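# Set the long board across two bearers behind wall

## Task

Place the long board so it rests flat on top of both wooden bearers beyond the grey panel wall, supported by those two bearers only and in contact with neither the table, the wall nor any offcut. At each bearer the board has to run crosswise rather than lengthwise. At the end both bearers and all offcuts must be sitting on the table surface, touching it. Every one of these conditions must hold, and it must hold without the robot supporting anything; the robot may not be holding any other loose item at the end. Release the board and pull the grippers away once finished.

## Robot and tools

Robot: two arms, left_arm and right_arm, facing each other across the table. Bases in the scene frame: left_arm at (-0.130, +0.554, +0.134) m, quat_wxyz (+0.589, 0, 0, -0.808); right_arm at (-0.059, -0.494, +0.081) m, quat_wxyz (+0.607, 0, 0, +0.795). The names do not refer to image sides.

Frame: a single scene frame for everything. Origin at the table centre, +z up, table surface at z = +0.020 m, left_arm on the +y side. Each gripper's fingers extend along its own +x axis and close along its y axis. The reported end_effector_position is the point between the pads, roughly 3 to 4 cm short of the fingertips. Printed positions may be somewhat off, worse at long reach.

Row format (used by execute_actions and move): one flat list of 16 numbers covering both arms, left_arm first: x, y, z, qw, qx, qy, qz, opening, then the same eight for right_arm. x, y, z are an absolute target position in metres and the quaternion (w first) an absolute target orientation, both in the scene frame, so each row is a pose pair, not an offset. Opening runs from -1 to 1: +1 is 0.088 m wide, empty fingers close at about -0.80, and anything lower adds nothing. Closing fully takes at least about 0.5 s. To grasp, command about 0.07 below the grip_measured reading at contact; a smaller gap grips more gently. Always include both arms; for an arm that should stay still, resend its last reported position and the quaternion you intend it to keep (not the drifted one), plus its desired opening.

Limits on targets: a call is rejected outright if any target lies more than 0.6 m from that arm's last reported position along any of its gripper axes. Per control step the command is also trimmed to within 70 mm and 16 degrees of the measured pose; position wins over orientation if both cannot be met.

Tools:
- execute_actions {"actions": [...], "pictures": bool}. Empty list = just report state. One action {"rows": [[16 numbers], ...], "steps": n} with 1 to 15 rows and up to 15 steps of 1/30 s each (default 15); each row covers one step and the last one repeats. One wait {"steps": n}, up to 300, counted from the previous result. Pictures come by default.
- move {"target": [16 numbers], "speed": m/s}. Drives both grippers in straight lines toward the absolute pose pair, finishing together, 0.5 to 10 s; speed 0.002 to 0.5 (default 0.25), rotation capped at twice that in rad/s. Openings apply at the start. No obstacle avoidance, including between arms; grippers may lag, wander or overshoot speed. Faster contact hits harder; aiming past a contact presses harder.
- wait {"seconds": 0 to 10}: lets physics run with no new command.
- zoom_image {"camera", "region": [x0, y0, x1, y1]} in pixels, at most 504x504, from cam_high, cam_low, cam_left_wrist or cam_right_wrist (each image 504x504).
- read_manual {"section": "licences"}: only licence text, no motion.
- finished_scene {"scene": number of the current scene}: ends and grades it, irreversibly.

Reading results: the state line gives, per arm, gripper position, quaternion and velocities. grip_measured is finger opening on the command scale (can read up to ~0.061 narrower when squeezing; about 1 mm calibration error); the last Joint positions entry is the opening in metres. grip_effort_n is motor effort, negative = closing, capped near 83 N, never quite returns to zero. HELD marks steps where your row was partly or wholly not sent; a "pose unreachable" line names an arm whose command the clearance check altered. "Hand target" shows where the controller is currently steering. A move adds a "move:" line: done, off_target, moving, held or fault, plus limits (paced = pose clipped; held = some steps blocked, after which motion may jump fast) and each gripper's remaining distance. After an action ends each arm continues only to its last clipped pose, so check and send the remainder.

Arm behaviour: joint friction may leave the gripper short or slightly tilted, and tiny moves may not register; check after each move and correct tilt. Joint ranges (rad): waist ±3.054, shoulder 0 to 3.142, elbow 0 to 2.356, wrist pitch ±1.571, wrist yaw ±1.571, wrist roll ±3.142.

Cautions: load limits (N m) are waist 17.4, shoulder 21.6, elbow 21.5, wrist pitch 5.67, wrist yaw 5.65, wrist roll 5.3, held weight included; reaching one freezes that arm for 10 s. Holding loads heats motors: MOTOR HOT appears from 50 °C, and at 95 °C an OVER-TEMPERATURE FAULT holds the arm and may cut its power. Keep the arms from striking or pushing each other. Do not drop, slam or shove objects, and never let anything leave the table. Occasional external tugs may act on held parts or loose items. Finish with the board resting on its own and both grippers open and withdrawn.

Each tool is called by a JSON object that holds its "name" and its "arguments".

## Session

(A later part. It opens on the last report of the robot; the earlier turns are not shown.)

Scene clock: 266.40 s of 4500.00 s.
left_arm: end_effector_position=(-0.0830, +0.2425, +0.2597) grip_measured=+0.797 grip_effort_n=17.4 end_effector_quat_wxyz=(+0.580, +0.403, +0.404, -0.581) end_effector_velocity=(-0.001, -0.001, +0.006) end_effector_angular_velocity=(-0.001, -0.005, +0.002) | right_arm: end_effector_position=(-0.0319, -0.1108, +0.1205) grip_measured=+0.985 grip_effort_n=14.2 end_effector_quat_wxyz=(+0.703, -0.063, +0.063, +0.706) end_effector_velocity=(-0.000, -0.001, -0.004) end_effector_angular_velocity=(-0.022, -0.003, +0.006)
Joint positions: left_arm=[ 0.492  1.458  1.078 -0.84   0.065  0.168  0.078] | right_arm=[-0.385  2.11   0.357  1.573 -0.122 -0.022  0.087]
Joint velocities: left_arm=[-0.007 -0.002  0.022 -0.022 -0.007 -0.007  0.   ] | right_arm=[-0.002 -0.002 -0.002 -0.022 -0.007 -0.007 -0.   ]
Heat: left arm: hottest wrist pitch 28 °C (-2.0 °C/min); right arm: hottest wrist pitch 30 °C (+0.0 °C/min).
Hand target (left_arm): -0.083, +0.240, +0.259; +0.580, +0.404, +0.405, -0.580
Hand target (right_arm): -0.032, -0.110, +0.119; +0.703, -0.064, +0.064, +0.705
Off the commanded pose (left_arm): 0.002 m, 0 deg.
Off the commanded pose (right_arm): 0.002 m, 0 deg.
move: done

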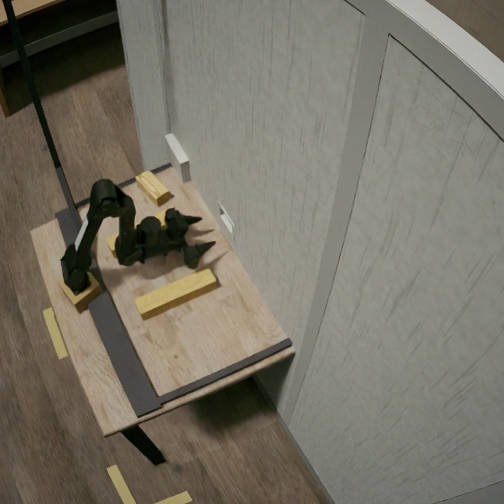

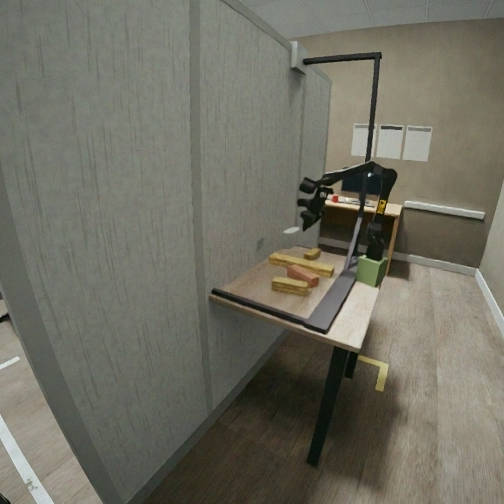

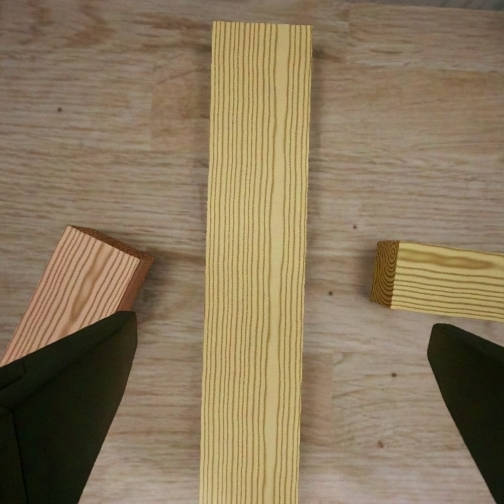

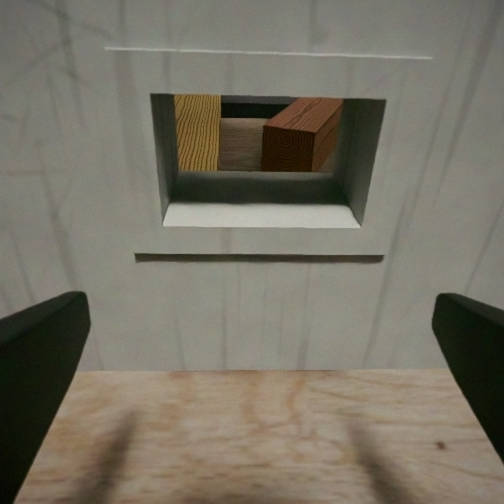

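{"name": "move", "arguments": {"target": [-0.081,0.241,0.105,0.572,0.416,0.416,-0.572,0.8,-0.032,-0.11,0.119,0.703,-0.064,0.064,0.705,1], "speed": 0.2}}

{"name": "move", "arguments": {"target": [-0.081,0.242,0.058,0.572,0.416,0.416,-0.572,0.8,-0.032,-0.11,0.119,0.703,-0.064,0.064,0.705,1], "speed": 0.05}}

{"name": "zoom_image", "arguments": {"camera": "cam_low", "region": [235, 190, 365, 320]}}

Scene clock: 276.97 s of 4500.00 s.
left_arm: end_effector_position=(-0.0813, +0.2380, +0.1102) grip_measured=+0.797 grip_effort_n=17.4 end_effector_quat_wxyz=(+0.575, +0.411, +0.412, -0.575) end_effector_velocity=(+0.002, +0.006, -0.005) end_effector_angular_velocity=(+0.025, -0.014, +0.011) | right_arm: end_effector_position=(-0.0319, -0.1108, +0.1205) grip_measured=+0.985 grip_effort_n=14.7 end_effector_quat_wxyz=(+0.703, -0.063, +0.063, +0.706) end_effector_velocity=(-0.000, -0.001, -0.001) end_effector_angular_velocity=(-0.007, +0.009, +0.003)
Joint positions: left_arm=[ 0.492  1.772  0.742 -0.218  0.059  0.168  0.078] | right_arm=[-0.385  2.11   0.357  1.573 -0.122 -0.022  0.087]
Joint velocities: left_arm=[-0.002  0.007 -0.007 -0.007 -0.022 -0.007 -0.   ] | right_arm=[-0.002 -0.002 -0.002 -0.007 -0.007  0.007  0.   ]
Heat: left arm: hottest elbow 28 °C (-2.0 °C/min); right arm: hottest wrist pitch 30 °C (+0.0 °C/min).
Hand target (left_arm): -0.081, +0.241, +0.105; +0.572, +0.416, +0.416, -0.572
Hand target (right_arm): -0.032, -0.110, +0.119; +0.703, -0.064, +0.064, +0.705
Off the commanded pose (left_arm): 0.006 m, 1 deg.
Off the commanded pose (right_arm): 0.002 m, 0 deg.
After step 90, 6.30 s passed at rest.
move: done

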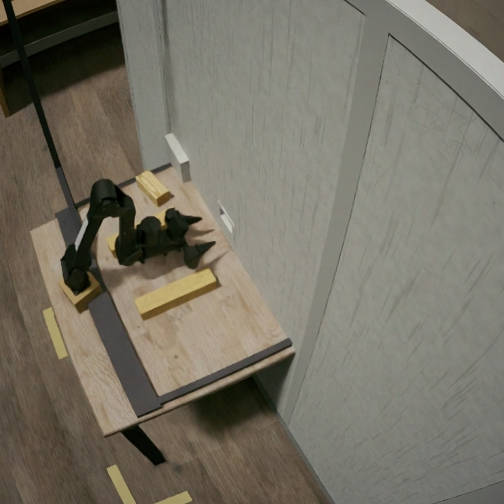

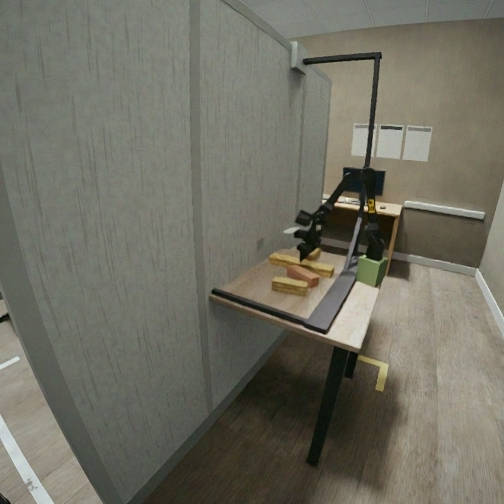

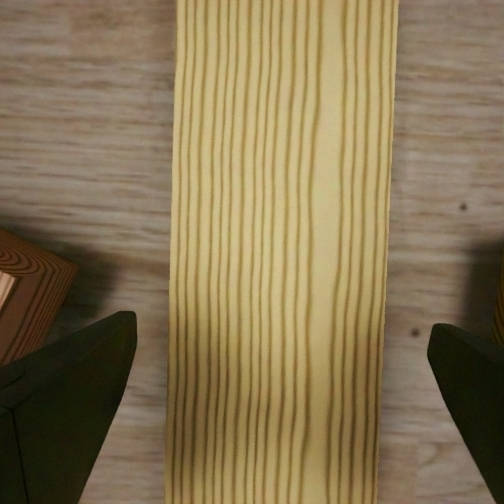

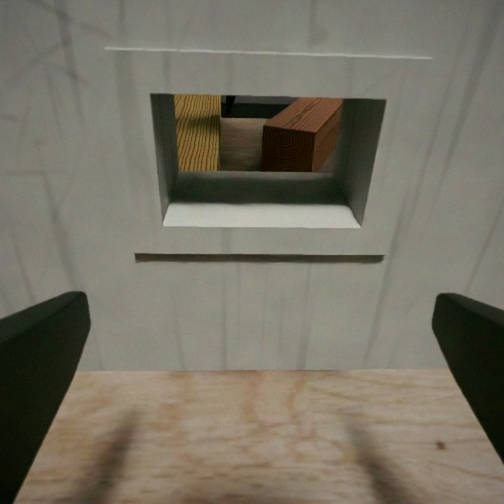

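Scene clock: 278.33 s of 4500.00 s.
left_arm: end_effector_position=(-0.0812, +0.2379, +0.0633) grip_measured=+0.797 grip_effort_n=17.4 end_effector_quat_wxyz=(+0.575, +0.411, +0.412, -0.575) end_effector_velocity=(+0.004, +0.002, -0.001) end_effector_angular_velocity=(+0.011, -0.017, +0.016) | right_arm: end_effector_position=(-0.0319, -0.1108, +0.1205) grip_measured=+0.985 grip_effort_n=14.7 end_effector_quat_wxyz=(+0.703, -0.063, +0.063, +0.706) end_effector_velocity=(-0.000, -0.001, -0.004) end_effector_angular_velocity=(-0.022, -0.018, +0.009)
Joint positions: left_arm=[0.492 1.942 0.693 0.003 0.059 0.169 0.078] | right_arm=[-0.385  2.11   0.357  1.573 -0.122 -0.022  0.087]
Joint velocities: left_arm=[ 0.002  0.002  0.002 -0.007 -0.022 -0.007 -0.   ] | right_arm=[-0.002 -0.002 -0.002 -0.022 -0.007 -0.022 -0.   ]
Heat: left arm: hottest elbow 28 °C (-2.0 °C/min); right arm: hottest wrist pitch 30 °C (+0.0 °C/min).
Hand target (left_arm): -0.081, +0.242, +0.058; +0.572, +0.416, +0.416, -0.572
Hand target (right_arm): -0.032, -0.110, +0.119; +0.703, -0.064, +0.064, +0.705
Off the commanded pose (left_arm): 0.007 m, 1 deg.
Off the commanded pose (right_arm): 0.002 m, 0 deg.
move: done

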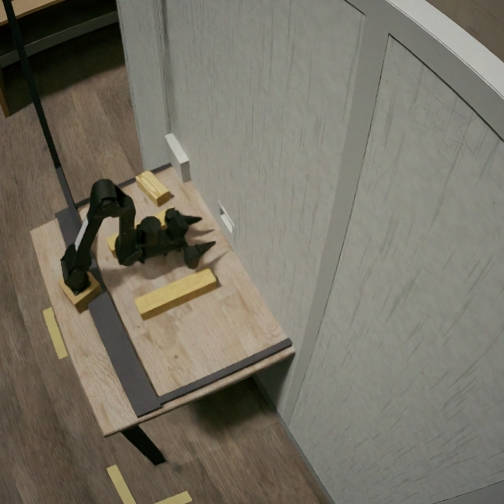

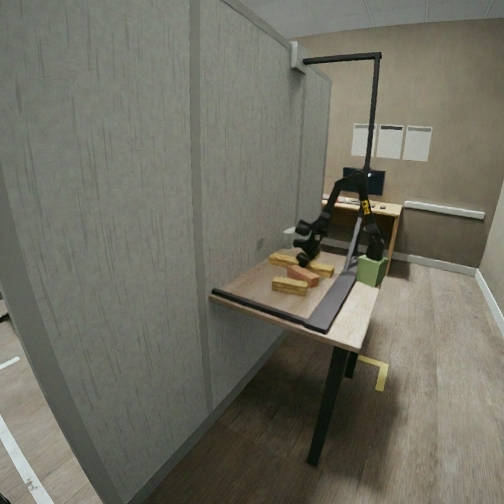

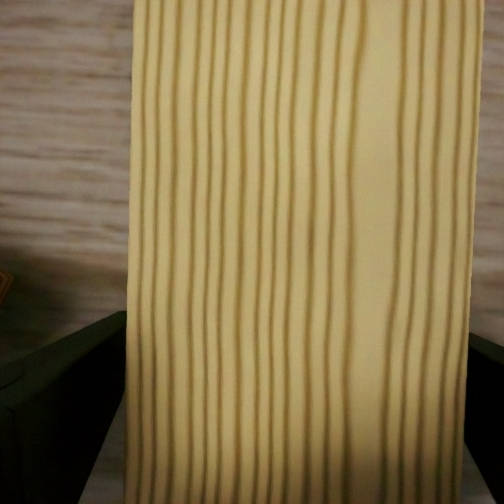

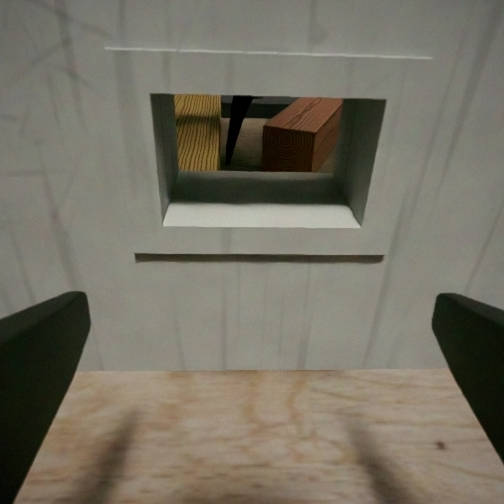

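Region (235, 190, 365, 320) of cam_low's 504x504 image, scaled by 3.877, with more detail than that image has.

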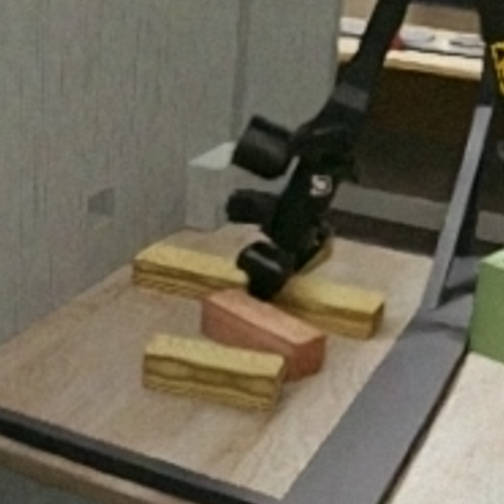

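{"name": "move", "arguments": {"target": [-0.081,0.242,0.058,0.572,0.416,0.416,-0.572,0.35,-0.032,-0.11,0.119,0.703,-0.064,0.064,0.705,1], "speed": 0.05}}

{"name": "move", "arguments": {"target": [-0.075,0.235,0.155,0.583,0.4,0.4,-0.583,0.35,-0.032,-0.11,0.119,0.703,-0.064,0.064,0.705,1], "speed": 0.06}}

{"name": "move", "arguments": {"target": [-0.022,0.22,0.162,0.583,0.4,0.4,-0.583,0.35,-0.032,-0.11,0.119,0.703,-0.064,0.064,0.705,1], "speed": 0.055}}

Scene clock: 284.13 s of 4500.00 s.
left_arm: end_effector_position=(-0.0809, +0.2381, +0.0630) grip_measured=+0.475 grip_effort_n=-83.5 end_effector_quat_wxyz=(+0.576, +0.411, +0.412, -0.574) end_effector_velocity=(-0.000, +0.004, +0.000) end_effector_angular_velocity=(+0.018, +0.003, +0.021) | right_arm: end_effector_position=(-0.0319, -0.1108, +0.1205) grip_measured=+0.985 grip_effort_n=14.2 end_effector_quat_wxyz=(+0.703, -0.063, +0.063, +0.706) end_effector_velocity=(-0.001, -0.003, -0.005) end_effector_angular_velocity=(-0.026, -0.003, +0.006)
Joint positions: left_arm=[0.492 1.943 0.693 0.003 0.057 0.169 0.062] | right_arm=[-0.385  2.11   0.357  1.573 -0.122 -0.022  0.087]
Joint velocities: left_arm=[-0.002 -0.007 -0.002 -0.022 -0.007 -0.022 -0.   ] | right_arm=[-0.002 -0.002 -0.007 -0.022 -0.007 -0.007 -0.   ]
Heat: left arm: hottest elbow 28 °C (-2.0 °C/min); right arm: hottest wrist pitch 30 °C (+0.0 °C/min).
Hand target (left_arm): -0.081, +0.242, +0.058; +0.572, +0.416, +0.416, -0.572
Hand target (right_arm): -0.032, -0.110, +0.119; +0.703, -0.064, +0.064, +0.705
Off the commanded pose (left_arm): 0.006 m, 1 deg.
Off the commanded pose (right_arm): 0.002 m, 0 deg.
After step 90, 2.10 s passed at rest.
move: done

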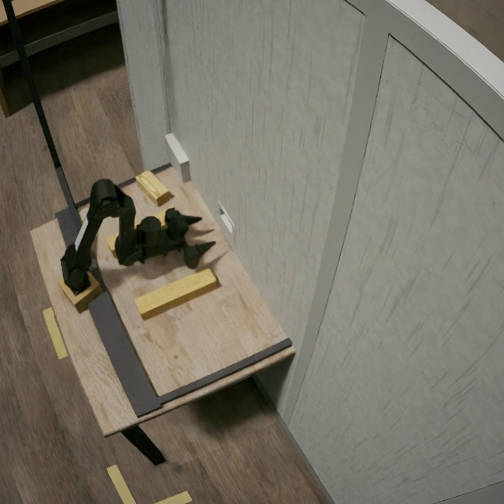

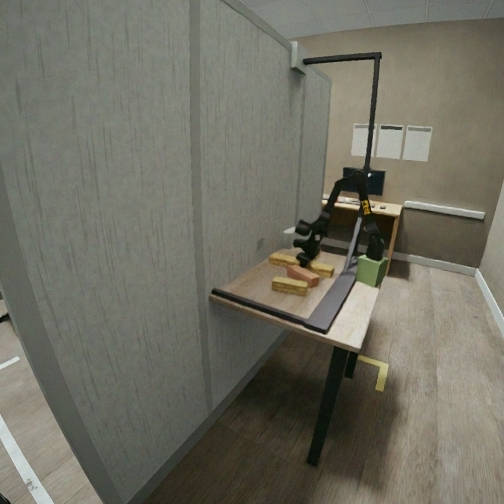

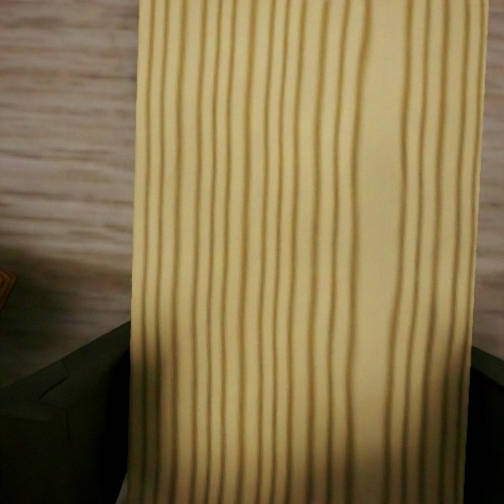

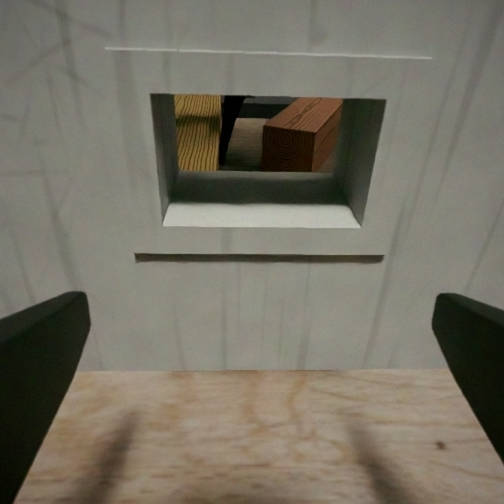

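Scene clock: 286.00 s of 4500.00 s.
left_arm: end_effector_position=(-0.0770, +0.2430, +0.1430) grip_measured=+0.475 grip_effort_n=-83.5 end_effector_quat_wxyz=(+0.574, +0.410, +0.414, -0.575) end_effector_velocity=(-0.001, +0.006, -0.001) end_effector_angular_velocity=(+0.033, +0.002, +0.007) | right_arm: end_effector_position=(-0.0319, -0.1108, +0.1205) grip_measured=+0.985 grip_effort_n=14.2 end_effector_quat_wxyz=(+0.703, -0.063, +0.063, +0.706) end_effector_velocity=(-0.000, +0.000, -0.001) end_effector_angular_velocity=(-0.012, -0.004, +0.006)
Joint positions: left_arm=[ 0.512  1.663  0.784 -0.372  0.068  0.187  0.062] | right_arm=[-0.385  2.11   0.357  1.573 -0.122 -0.022  0.087]
Joint velocities: left_arm=[-0.002 -0.002  0.002 -0.037 -0.007 -0.007  0.   ] | right_arm=[-0.002 -0.007  0.002 -0.022 -0.007 -0.007 -0.   ]
Heat: left arm: hottest elbow 28 °C (-2.0 °C/min); right arm: hottest wrist pitch 30 °C (-1.0 °C/min).
Hand target (left_arm): -0.075, +0.235, +0.155; +0.583, +0.400, +0.400, -0.583
Hand target (right_arm): -0.032, -0.110, +0.119; +0.703, -0.064, +0.064, +0.705
Off the commanded pose (left_arm): 0.015 m, 2 deg.
Off the commanded pose (right_arm): 0.002 m, 0 deg.
move: off_target (left_arm)

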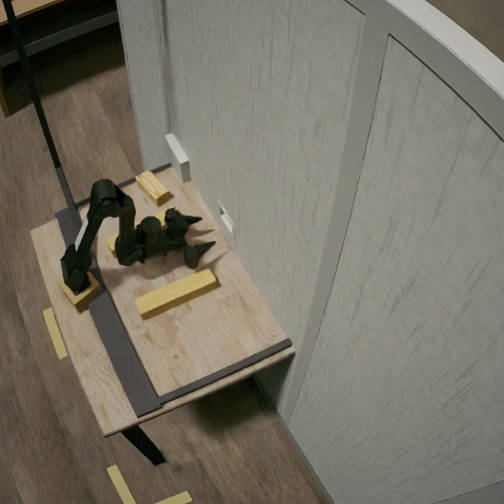

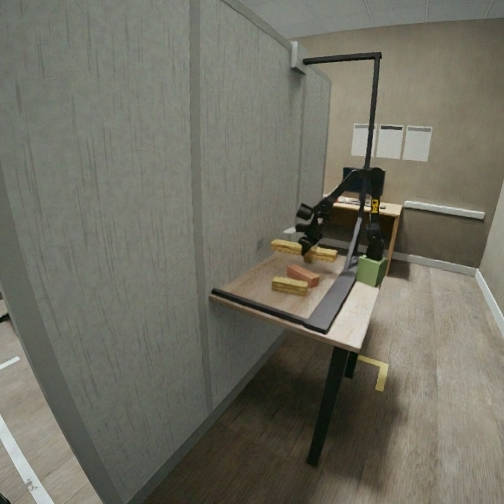

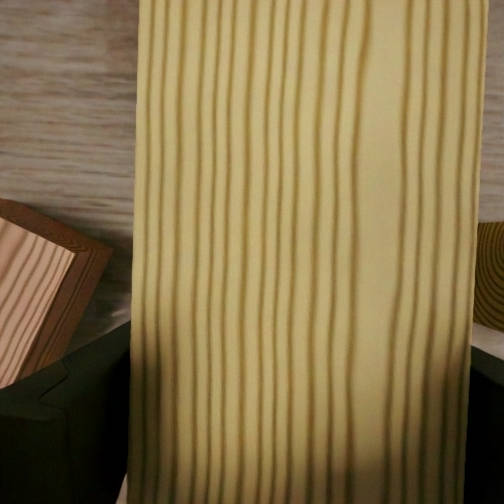

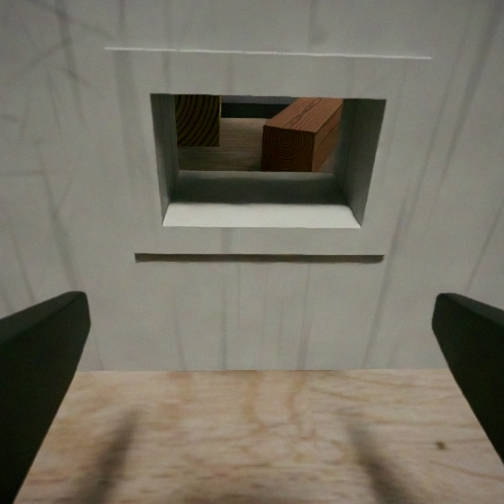

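Scene clock: 287.43 s of 4500.00 s.
left_arm: end_effector_position=(-0.0242, +0.2254, +0.1589) grip_measured=+0.475 grip_effort_n=-83.5 end_effector_quat_wxyz=(+0.581, +0.404, +0.404, -0.579) end_effector_velocity=(-0.003, +0.003, -0.005) end_effector_angular_velocity=(+0.023, -0.006, -0.026) | right_arm: end_effector_position=(-0.0319, -0.1108, +0.1205) grip_measured=+0.985 grip_effort_n=14.2 end_effector_quat_wxyz=(+0.703, -0.063, +0.063, +0.706) end_effector_velocity=(-0.001, -0.001, +0.001) end_effector_angular_velocity=(-0.002, -0.003, +0.016)
Joint positions: left_arm=[ 0.676  1.723  0.922 -0.437  0.122  0.341  0.062] | right_arm=[-0.385  2.11   0.357  1.573 -0.122 -0.022  0.087]
Joint velocities: left_arm=[-0.007  0.012 -0.002 -0.007 -0.007  0.022 -0.   ] | right_arm=[-0.007 -0.007 -0.002 -0.007 -0.022 -0.007  0.   ]
Heat: left arm: hottest elbow 28 °C (-2.0 °C/min); right arm: hottest wrist pitch 30 °C (-1.0 °C/min).
Hand target (left_arm): -0.022, +0.220, +0.162; +0.583, +0.401, +0.400, -0.583
Hand target (right_arm): -0.032, -0.110, +0.119; +0.703, -0.064, +0.064, +0.705
Off the commanded pose (left_arm): 0.007 m, 1 deg.
Off the commanded pose (right_arm): 0.002 m, 0 deg.
move: done

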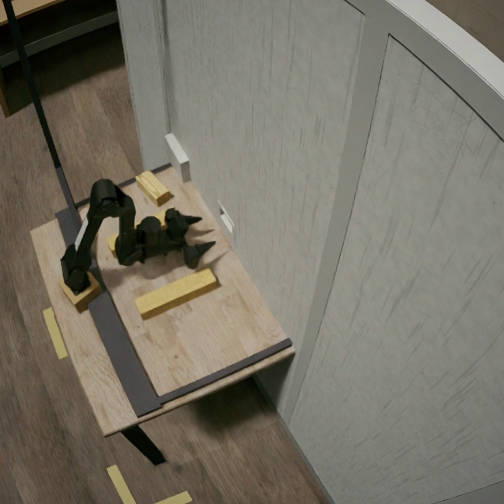

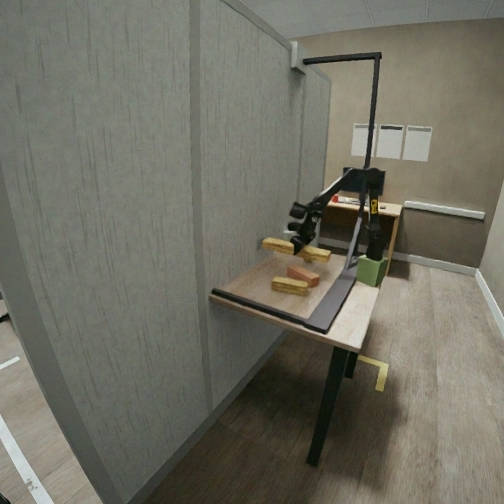

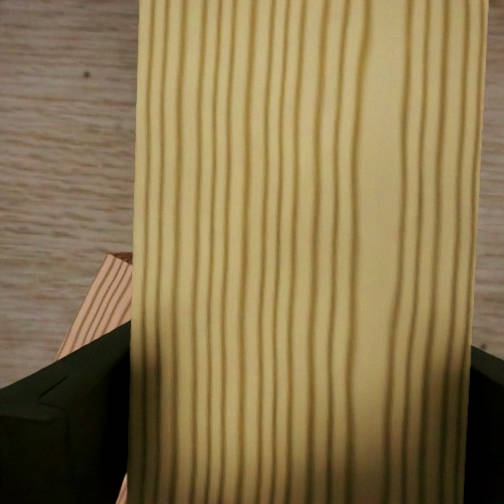

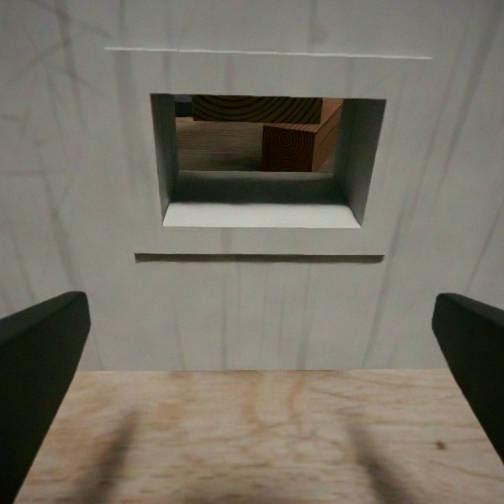

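{"name": "move", "arguments": {"target": [-0.022,0.213,0.149,0.577,0.408,0.408,-0.577,0.35,-0.032,-0.11,0.119,0.703,-0.064,0.064,0.705,1], "speed": 0.025}}

Scene clock: 296.03 s of 4500.00 s.
left_arm: end_effector_position=(-0.0234, +0.2194, +0.1462) grip_measured=+0.475 grip_effort_n=-83.5 end_effector_quat_wxyz=(+0.573, +0.411, +0.414, -0.576) end_effector_velocity=(-0.003, +0.002, -0.003) end_effector_angular_velocity=(+0.014, +0.015, +0.002) | right_arm: end_effector_position=(-0.0319, -0.1108, +0.1205) grip_measured=+0.985 grip_effort_n=14.2 end_effector_quat_wxyz=(+0.703, -0.063, +0.063, +0.706) end_effector_velocity=(-0.003, -0.001, -0.003) end_effector_angular_velocity=(-0.012, -0.016, +0.023)
Joint positions: left_arm=[ 0.67   1.788  0.952 -0.43   0.117  0.339  0.062] | right_arm=[-0.385  2.11   0.357  1.573 -0.122 -0.022  0.087]
Joint velocities: left_arm=[-0.002  0.007 -0.002 -0.007  0.007 -0.007 -0.   ] | right_arm=[-0.002  0.002 -0.002 -0.007 -0.022 -0.022 -0.   ]
Heat: left arm: hottest shoulder 28 °C (-1.0 °C/min); right arm: hottest wrist pitch 30 °C (-1.0 °C/min).
Hand target (left_arm): -0.022, +0.213, +0.149; +0.577, +0.408, +0.408, -0.577
Hand target (right_arm): -0.032, -0.110, +0.119; +0.703, -0.064, +0.064, +0.705
Off the commanded pose (left_arm): 0.007 m, 1 deg.
Off the commanded pose (right_arm): 0.002 m, 0 deg.
After step 120, 3.83 s passed at rest.
move: done

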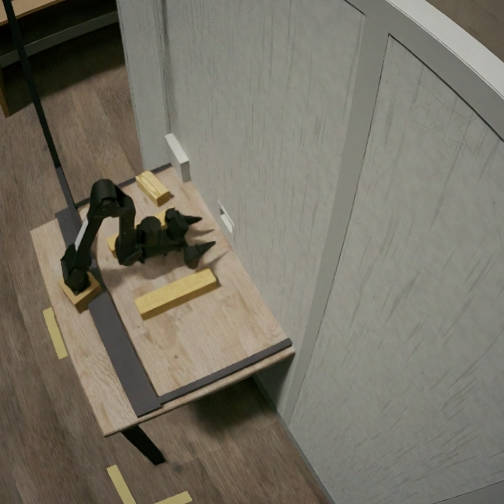

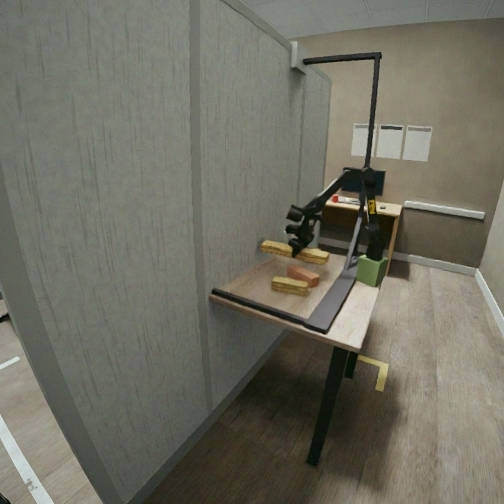

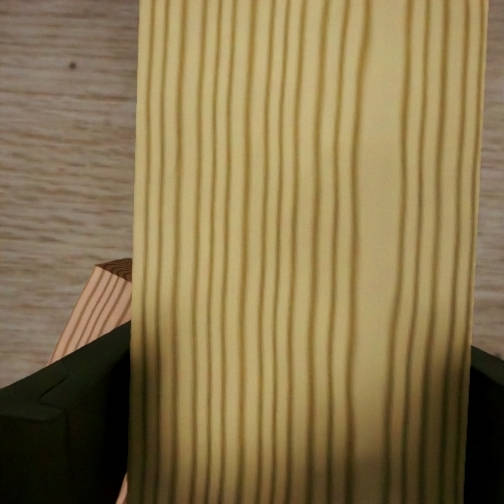

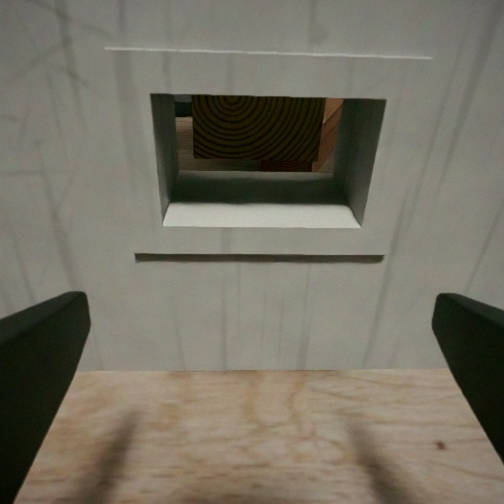

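{"name": "move", "arguments": {"target": [-0.022,0.2,0.1535,0.579,0.406,0.406,-0.579,0.35,-0.032,-0.11,0.119,0.703,-0.064,0.064,0.705,1], "speed": 0.02}}

Scene clock: 300.07 s of 4500.00 s.
left_arm: end_effector_position=(-0.0230, +0.2057, +0.1508) grip_measured=+0.475 grip_effort_n=-83.5 end_effector_quat_wxyz=(+0.576, +0.408, +0.410, -0.578) end_effector_velocity=(-0.000, +0.001, -0.002) end_effector_angular_velocity=(+0.014, -0.000, +0.007) | right_arm: end_effector_position=(-0.0319, -0.1108, +0.1205) grip_measured=+0.985 grip_effort_n=14.7 end_effector_quat_wxyz=(+0.703, -0.063, +0.063, +0.706) end_effector_velocity=(+0.002, -0.000, +0.002) end_effector_angular_velocity=(+0.007, -0.009, -0.008)
Joint positions: left_arm=[ 0.657  1.816  1.005 -0.444  0.116  0.326  0.062] | right_arm=[-0.385  2.11   0.357  1.573 -0.122 -0.022  0.087]
Joint velocities: left_arm=[-0.002  0.007  0.002 -0.007 -0.007 -0.007 -0.   ] | right_arm=[-0.002 -0.002 -0.002  0.007  0.007 -0.007 -0.   ]
Heat: left arm: hottest elbow 29 °C (+0.0 °C/min); right arm: hottest wrist pitch 30 °C (-1.0 °C/min).
Hand target (left_arm): -0.022, +0.200, +0.154; +0.579, +0.406, +0.406, -0.579
Hand target (right_arm): -0.032, -0.110, +0.119; +0.703, -0.064, +0.064, +0.705
Off the commanded pose (left_arm): 0.006 m, 1 deg.
Off the commanded pose (right_arm): 0.002 m, 0 deg.
move: done

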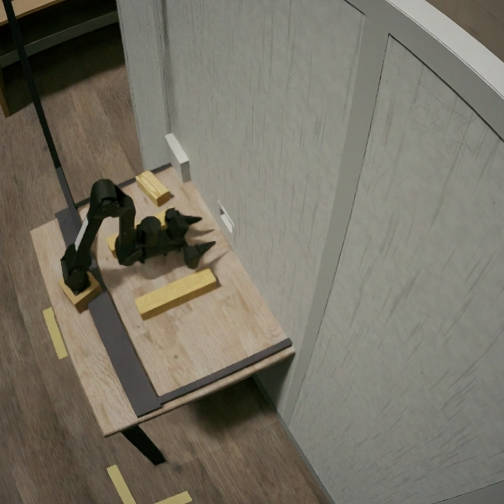

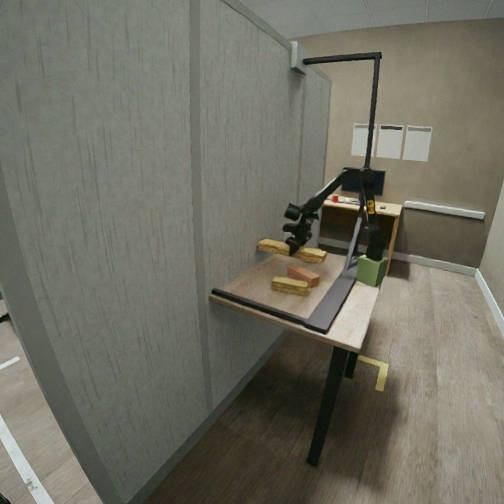

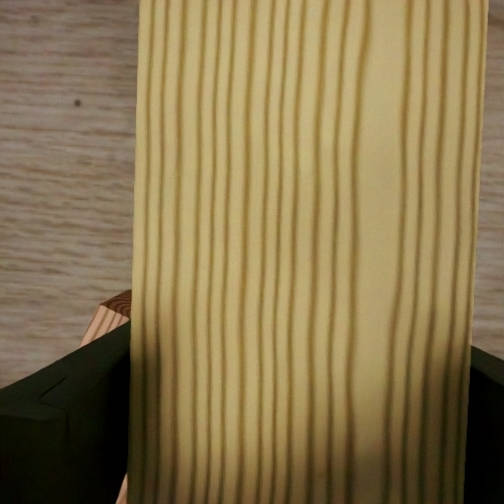

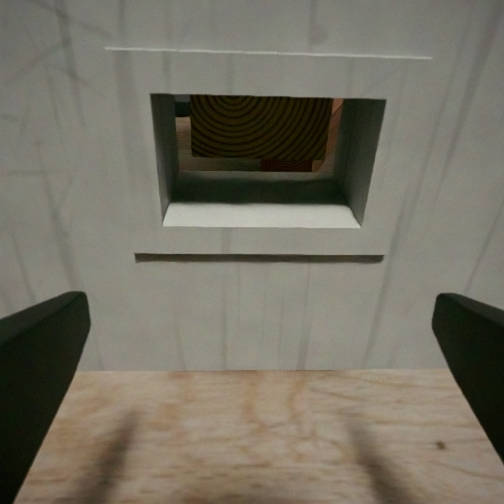

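{"name": "move", "arguments": {"target": [-0.024,0.155,0.151,0.577,0.408,0.408,-0.577,0.35,-0.032,-0.11,0.119,0.703,-0.064,0.064,0.705,1], "speed": 0.025}}

Scene clock: 305.27 s of 4500.00 s.
left_arm: end_effector_position=(-0.0247, +0.1606, +0.1488) grip_measured=+0.475 grip_effort_n=-83.5 end_effector_quat_wxyz=(+0.574, +0.410, +0.412, -0.576) end_effector_velocity=(-0.002, +0.000, -0.001) end_effector_angular_velocity=(+0.009, +0.003, +0.016) | right_arm: end_effector_position=(-0.0319, -0.1108, +0.1205) grip_measured=+0.985 grip_effort_n=14.2 end_effector_quat_wxyz=(+0.703, -0.063, +0.063, +0.706) end_effector_velocity=(-0.004, +0.000, -0.003) end_effector_angular_velocity=(-0.017, +0.013, +0.023)
Joint positions: left_arm=[ 0.609  1.963  1.202 -0.495  0.099  0.281  0.062] | right_arm=[-0.385  2.11   0.357  1.573 -0.122 -0.022  0.087]
Joint velocities: left_arm=[-0.007  0.002  0.002 -0.007 -0.007 -0.022 -0.   ] | right_arm=[ 0.002 -0.002  0.002 -0.022 -0.022  0.007  0.   ]
Heat: left arm: hottest elbow 29 °C (+0.0 °C/min); right arm: hottest wrist pitch 30 °C (-1.0 °C/min).
Hand target (left_arm): -0.024, +0.155, +0.151; +0.577, +0.408, +0.408, -0.578
Hand target (right_arm): -0.032, -0.110, +0.119; +0.703, -0.064, +0.064, +0.705
Off the commanded pose (left_arm): 0.006 m, 1 deg.
Off the commanded pose (right_arm): 0.002 m, 0 deg.
move: done

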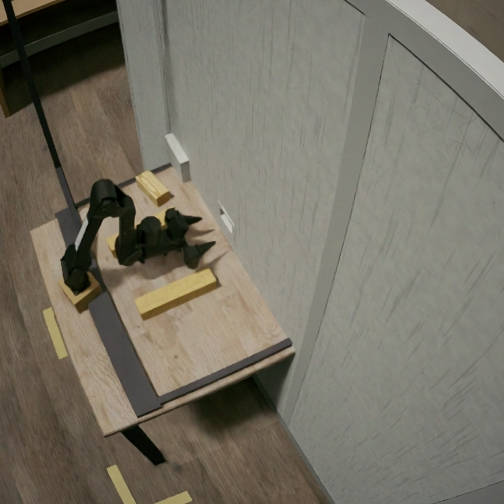

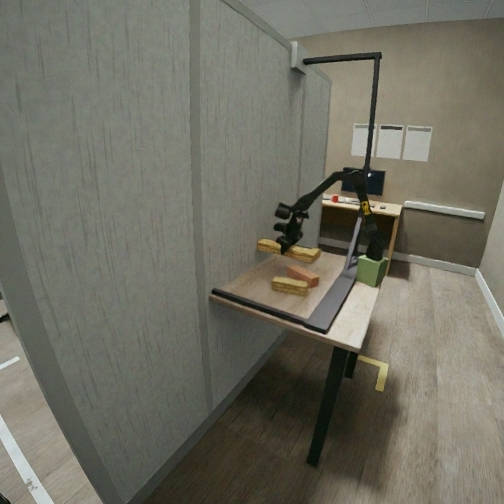

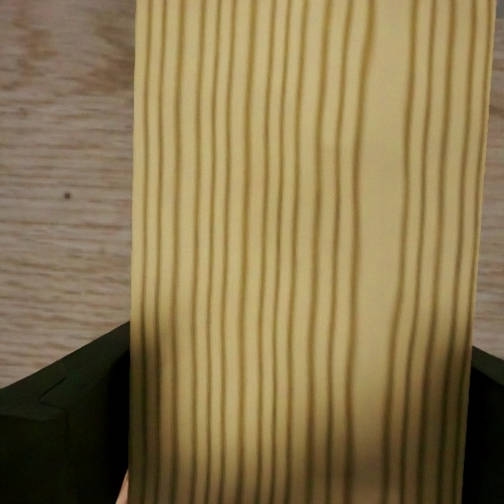

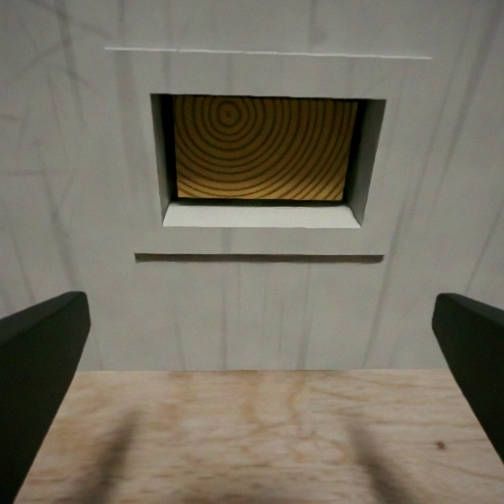

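{"name": "move", "arguments": {"target": [-0.024,0.105,0.151,0.575,0.411,0.411,-0.575,0.35,-0.033,-0.09,0.134,0.703,-0.064,0.064,0.705,1], "speed": 0.03}}

Scene clock: 310.97 s of 4500.00 s.
left_arm: end_effector_position=(-0.0240, +0.1101, +0.1499) grip_measured=+0.475 grip_effort_n=-83.5 end_effector_quat_wxyz=(+0.573, +0.413, +0.414, -0.574) end_effector_velocity=(-0.004, -0.003, +0.000) end_effector_angular_velocity=(+0.001, +0.010, -0.003) | right_arm: end_effector_position=(-0.0328, -0.0929, +0.1270) grip_measured=+0.985 grip_effort_n=14.2 end_effector_quat_wxyz=(+0.702, -0.071, +0.071, +0.705) end_effector_velocity=(-0.000, -0.002, -0.004) end_effector_angular_velocity=(-0.022, -0.003, +0.006)
Joint positions: left_arm=[ 0.574  2.13   1.465 -0.596  0.085  0.248  0.062] | right_arm=[-0.373  2.053  0.427  1.423 -0.11  -0.022  0.087]
Joint velocities: left_arm=[-0.007  0.007  0.012 -0.007  0.007 -0.007 -0.   ] | right_arm=[-0.002 -0.002 -0.002 -0.022 -0.007 -0.007  0.   ]
Heat: left arm: hottest shoulder 29 °C (+0.0 °C/min); right arm: hottest wrist pitch 30 °C (-1.0 °C/min).
Hand target (left_arm): -0.024, +0.105, +0.151; +0.575, +0.411, +0.411, -0.575
Hand target (right_arm): -0.033, -0.090, +0.134; +0.703, -0.064, +0.064, +0.705
Off the commanded pose (left_arm): 0.005 m, 1 deg.
Off the commanded pose (right_arm): 0.008 m, 1 deg.
After step 90, 0.60 s passed at rest.
move: done

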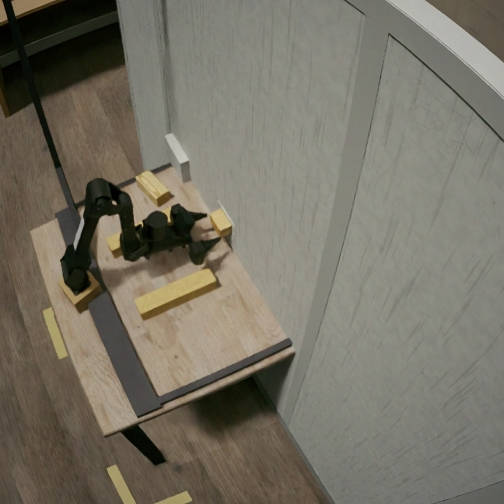

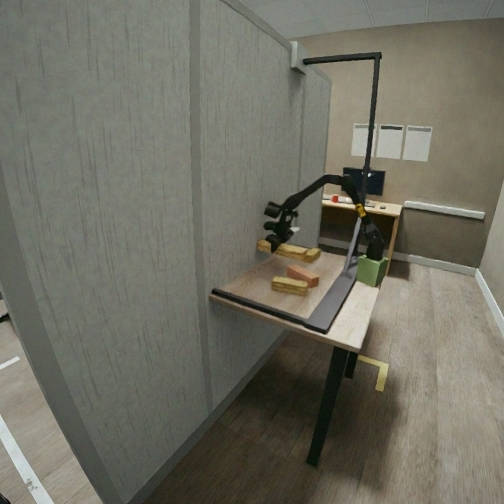

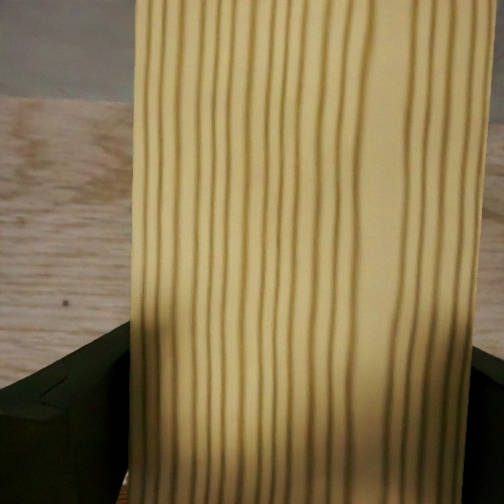

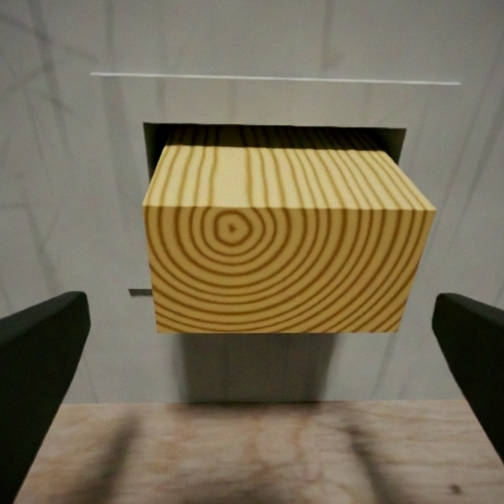

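{"name": "move", "arguments": {"target": [-0.024,0.091,0.151,0.575,0.411,0.411,-0.575,0.35,-0.026,-0.064,0.141,0.703,-0.064,0.064,0.705,1], "speed": 0.03}}

Scene clock: 317.83 s of 4500.00 s.
left_arm: end_effector_position=(-0.0237, +0.0956, +0.1507) grip_measured=+0.475 grip_effort_n=-83.5 end_effector_quat_wxyz=(+0.573, +0.413, +0.414, -0.574) end_effector_velocity=(+0.003, -0.002, +0.002) end_effector_angular_velocity=(-0.007, -0.021, +0.011) | right_arm: end_effector_position=(-0.0274, -0.0669, +0.1332) grip_measured=+0.985 grip_effort_n=14.2 end_effector_quat_wxyz=(+0.703, -0.071, +0.072, +0.704) end_effector_velocity=(-0.000, -0.002, -0.004) end_effector_angular_velocity=(-0.022, -0.018, +0.009)
Joint positions: left_arm=[ 0.565  2.177  1.544 -0.625  0.082  0.24   0.062] | right_arm=[-0.381  2.053  0.535  1.314 -0.113 -0.022  0.087]
Joint velocities: left_arm=[-0.002 -0.002  0.002  0.007 -0.022 -0.007 -0.   ] | right_arm=[-0.002 -0.002 -0.002 -0.022 -0.007 -0.022 -0.   ]
Heat: left arm: hottest elbow 30 °C (+2.0 °C/min); right arm: hottest wrist pitch 30 °C (-1.0 °C/min).
Hand target (left_arm): -0.024, +0.091, +0.151; +0.575, +0.411, +0.411, -0.575
Hand target (right_arm): -0.026, -0.064, +0.141; +0.703, -0.064, +0.064, +0.705
Off the commanded pose (left_arm): 0.005 m, 0 deg.
Off the commanded pose (right_arm): 0.008 m, 1 deg.
After step 90, 2.50 s passed at rest.
move: done

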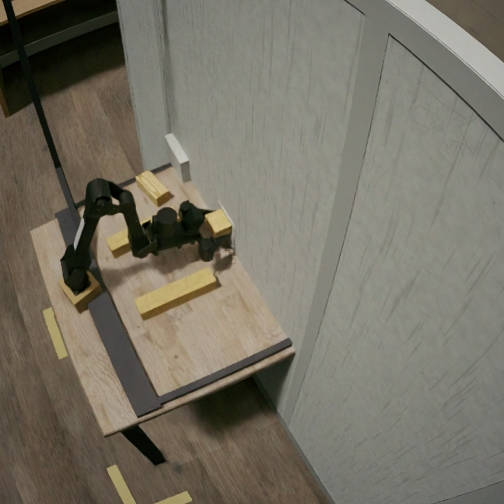

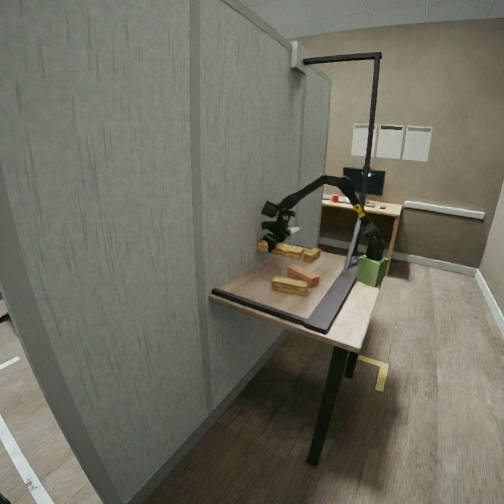

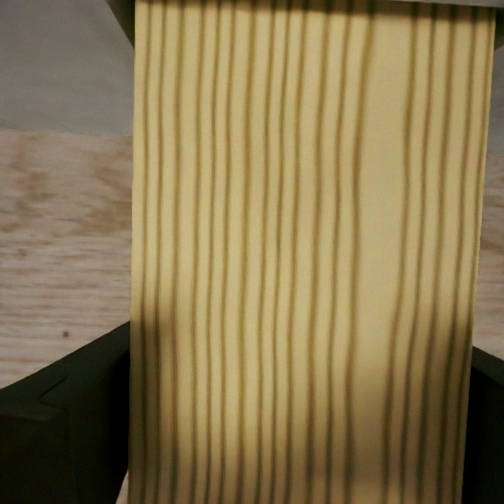

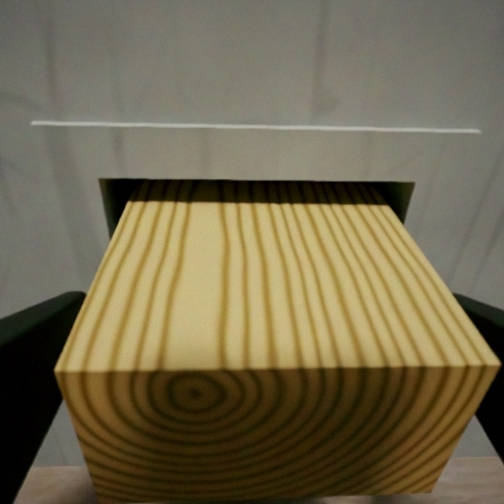

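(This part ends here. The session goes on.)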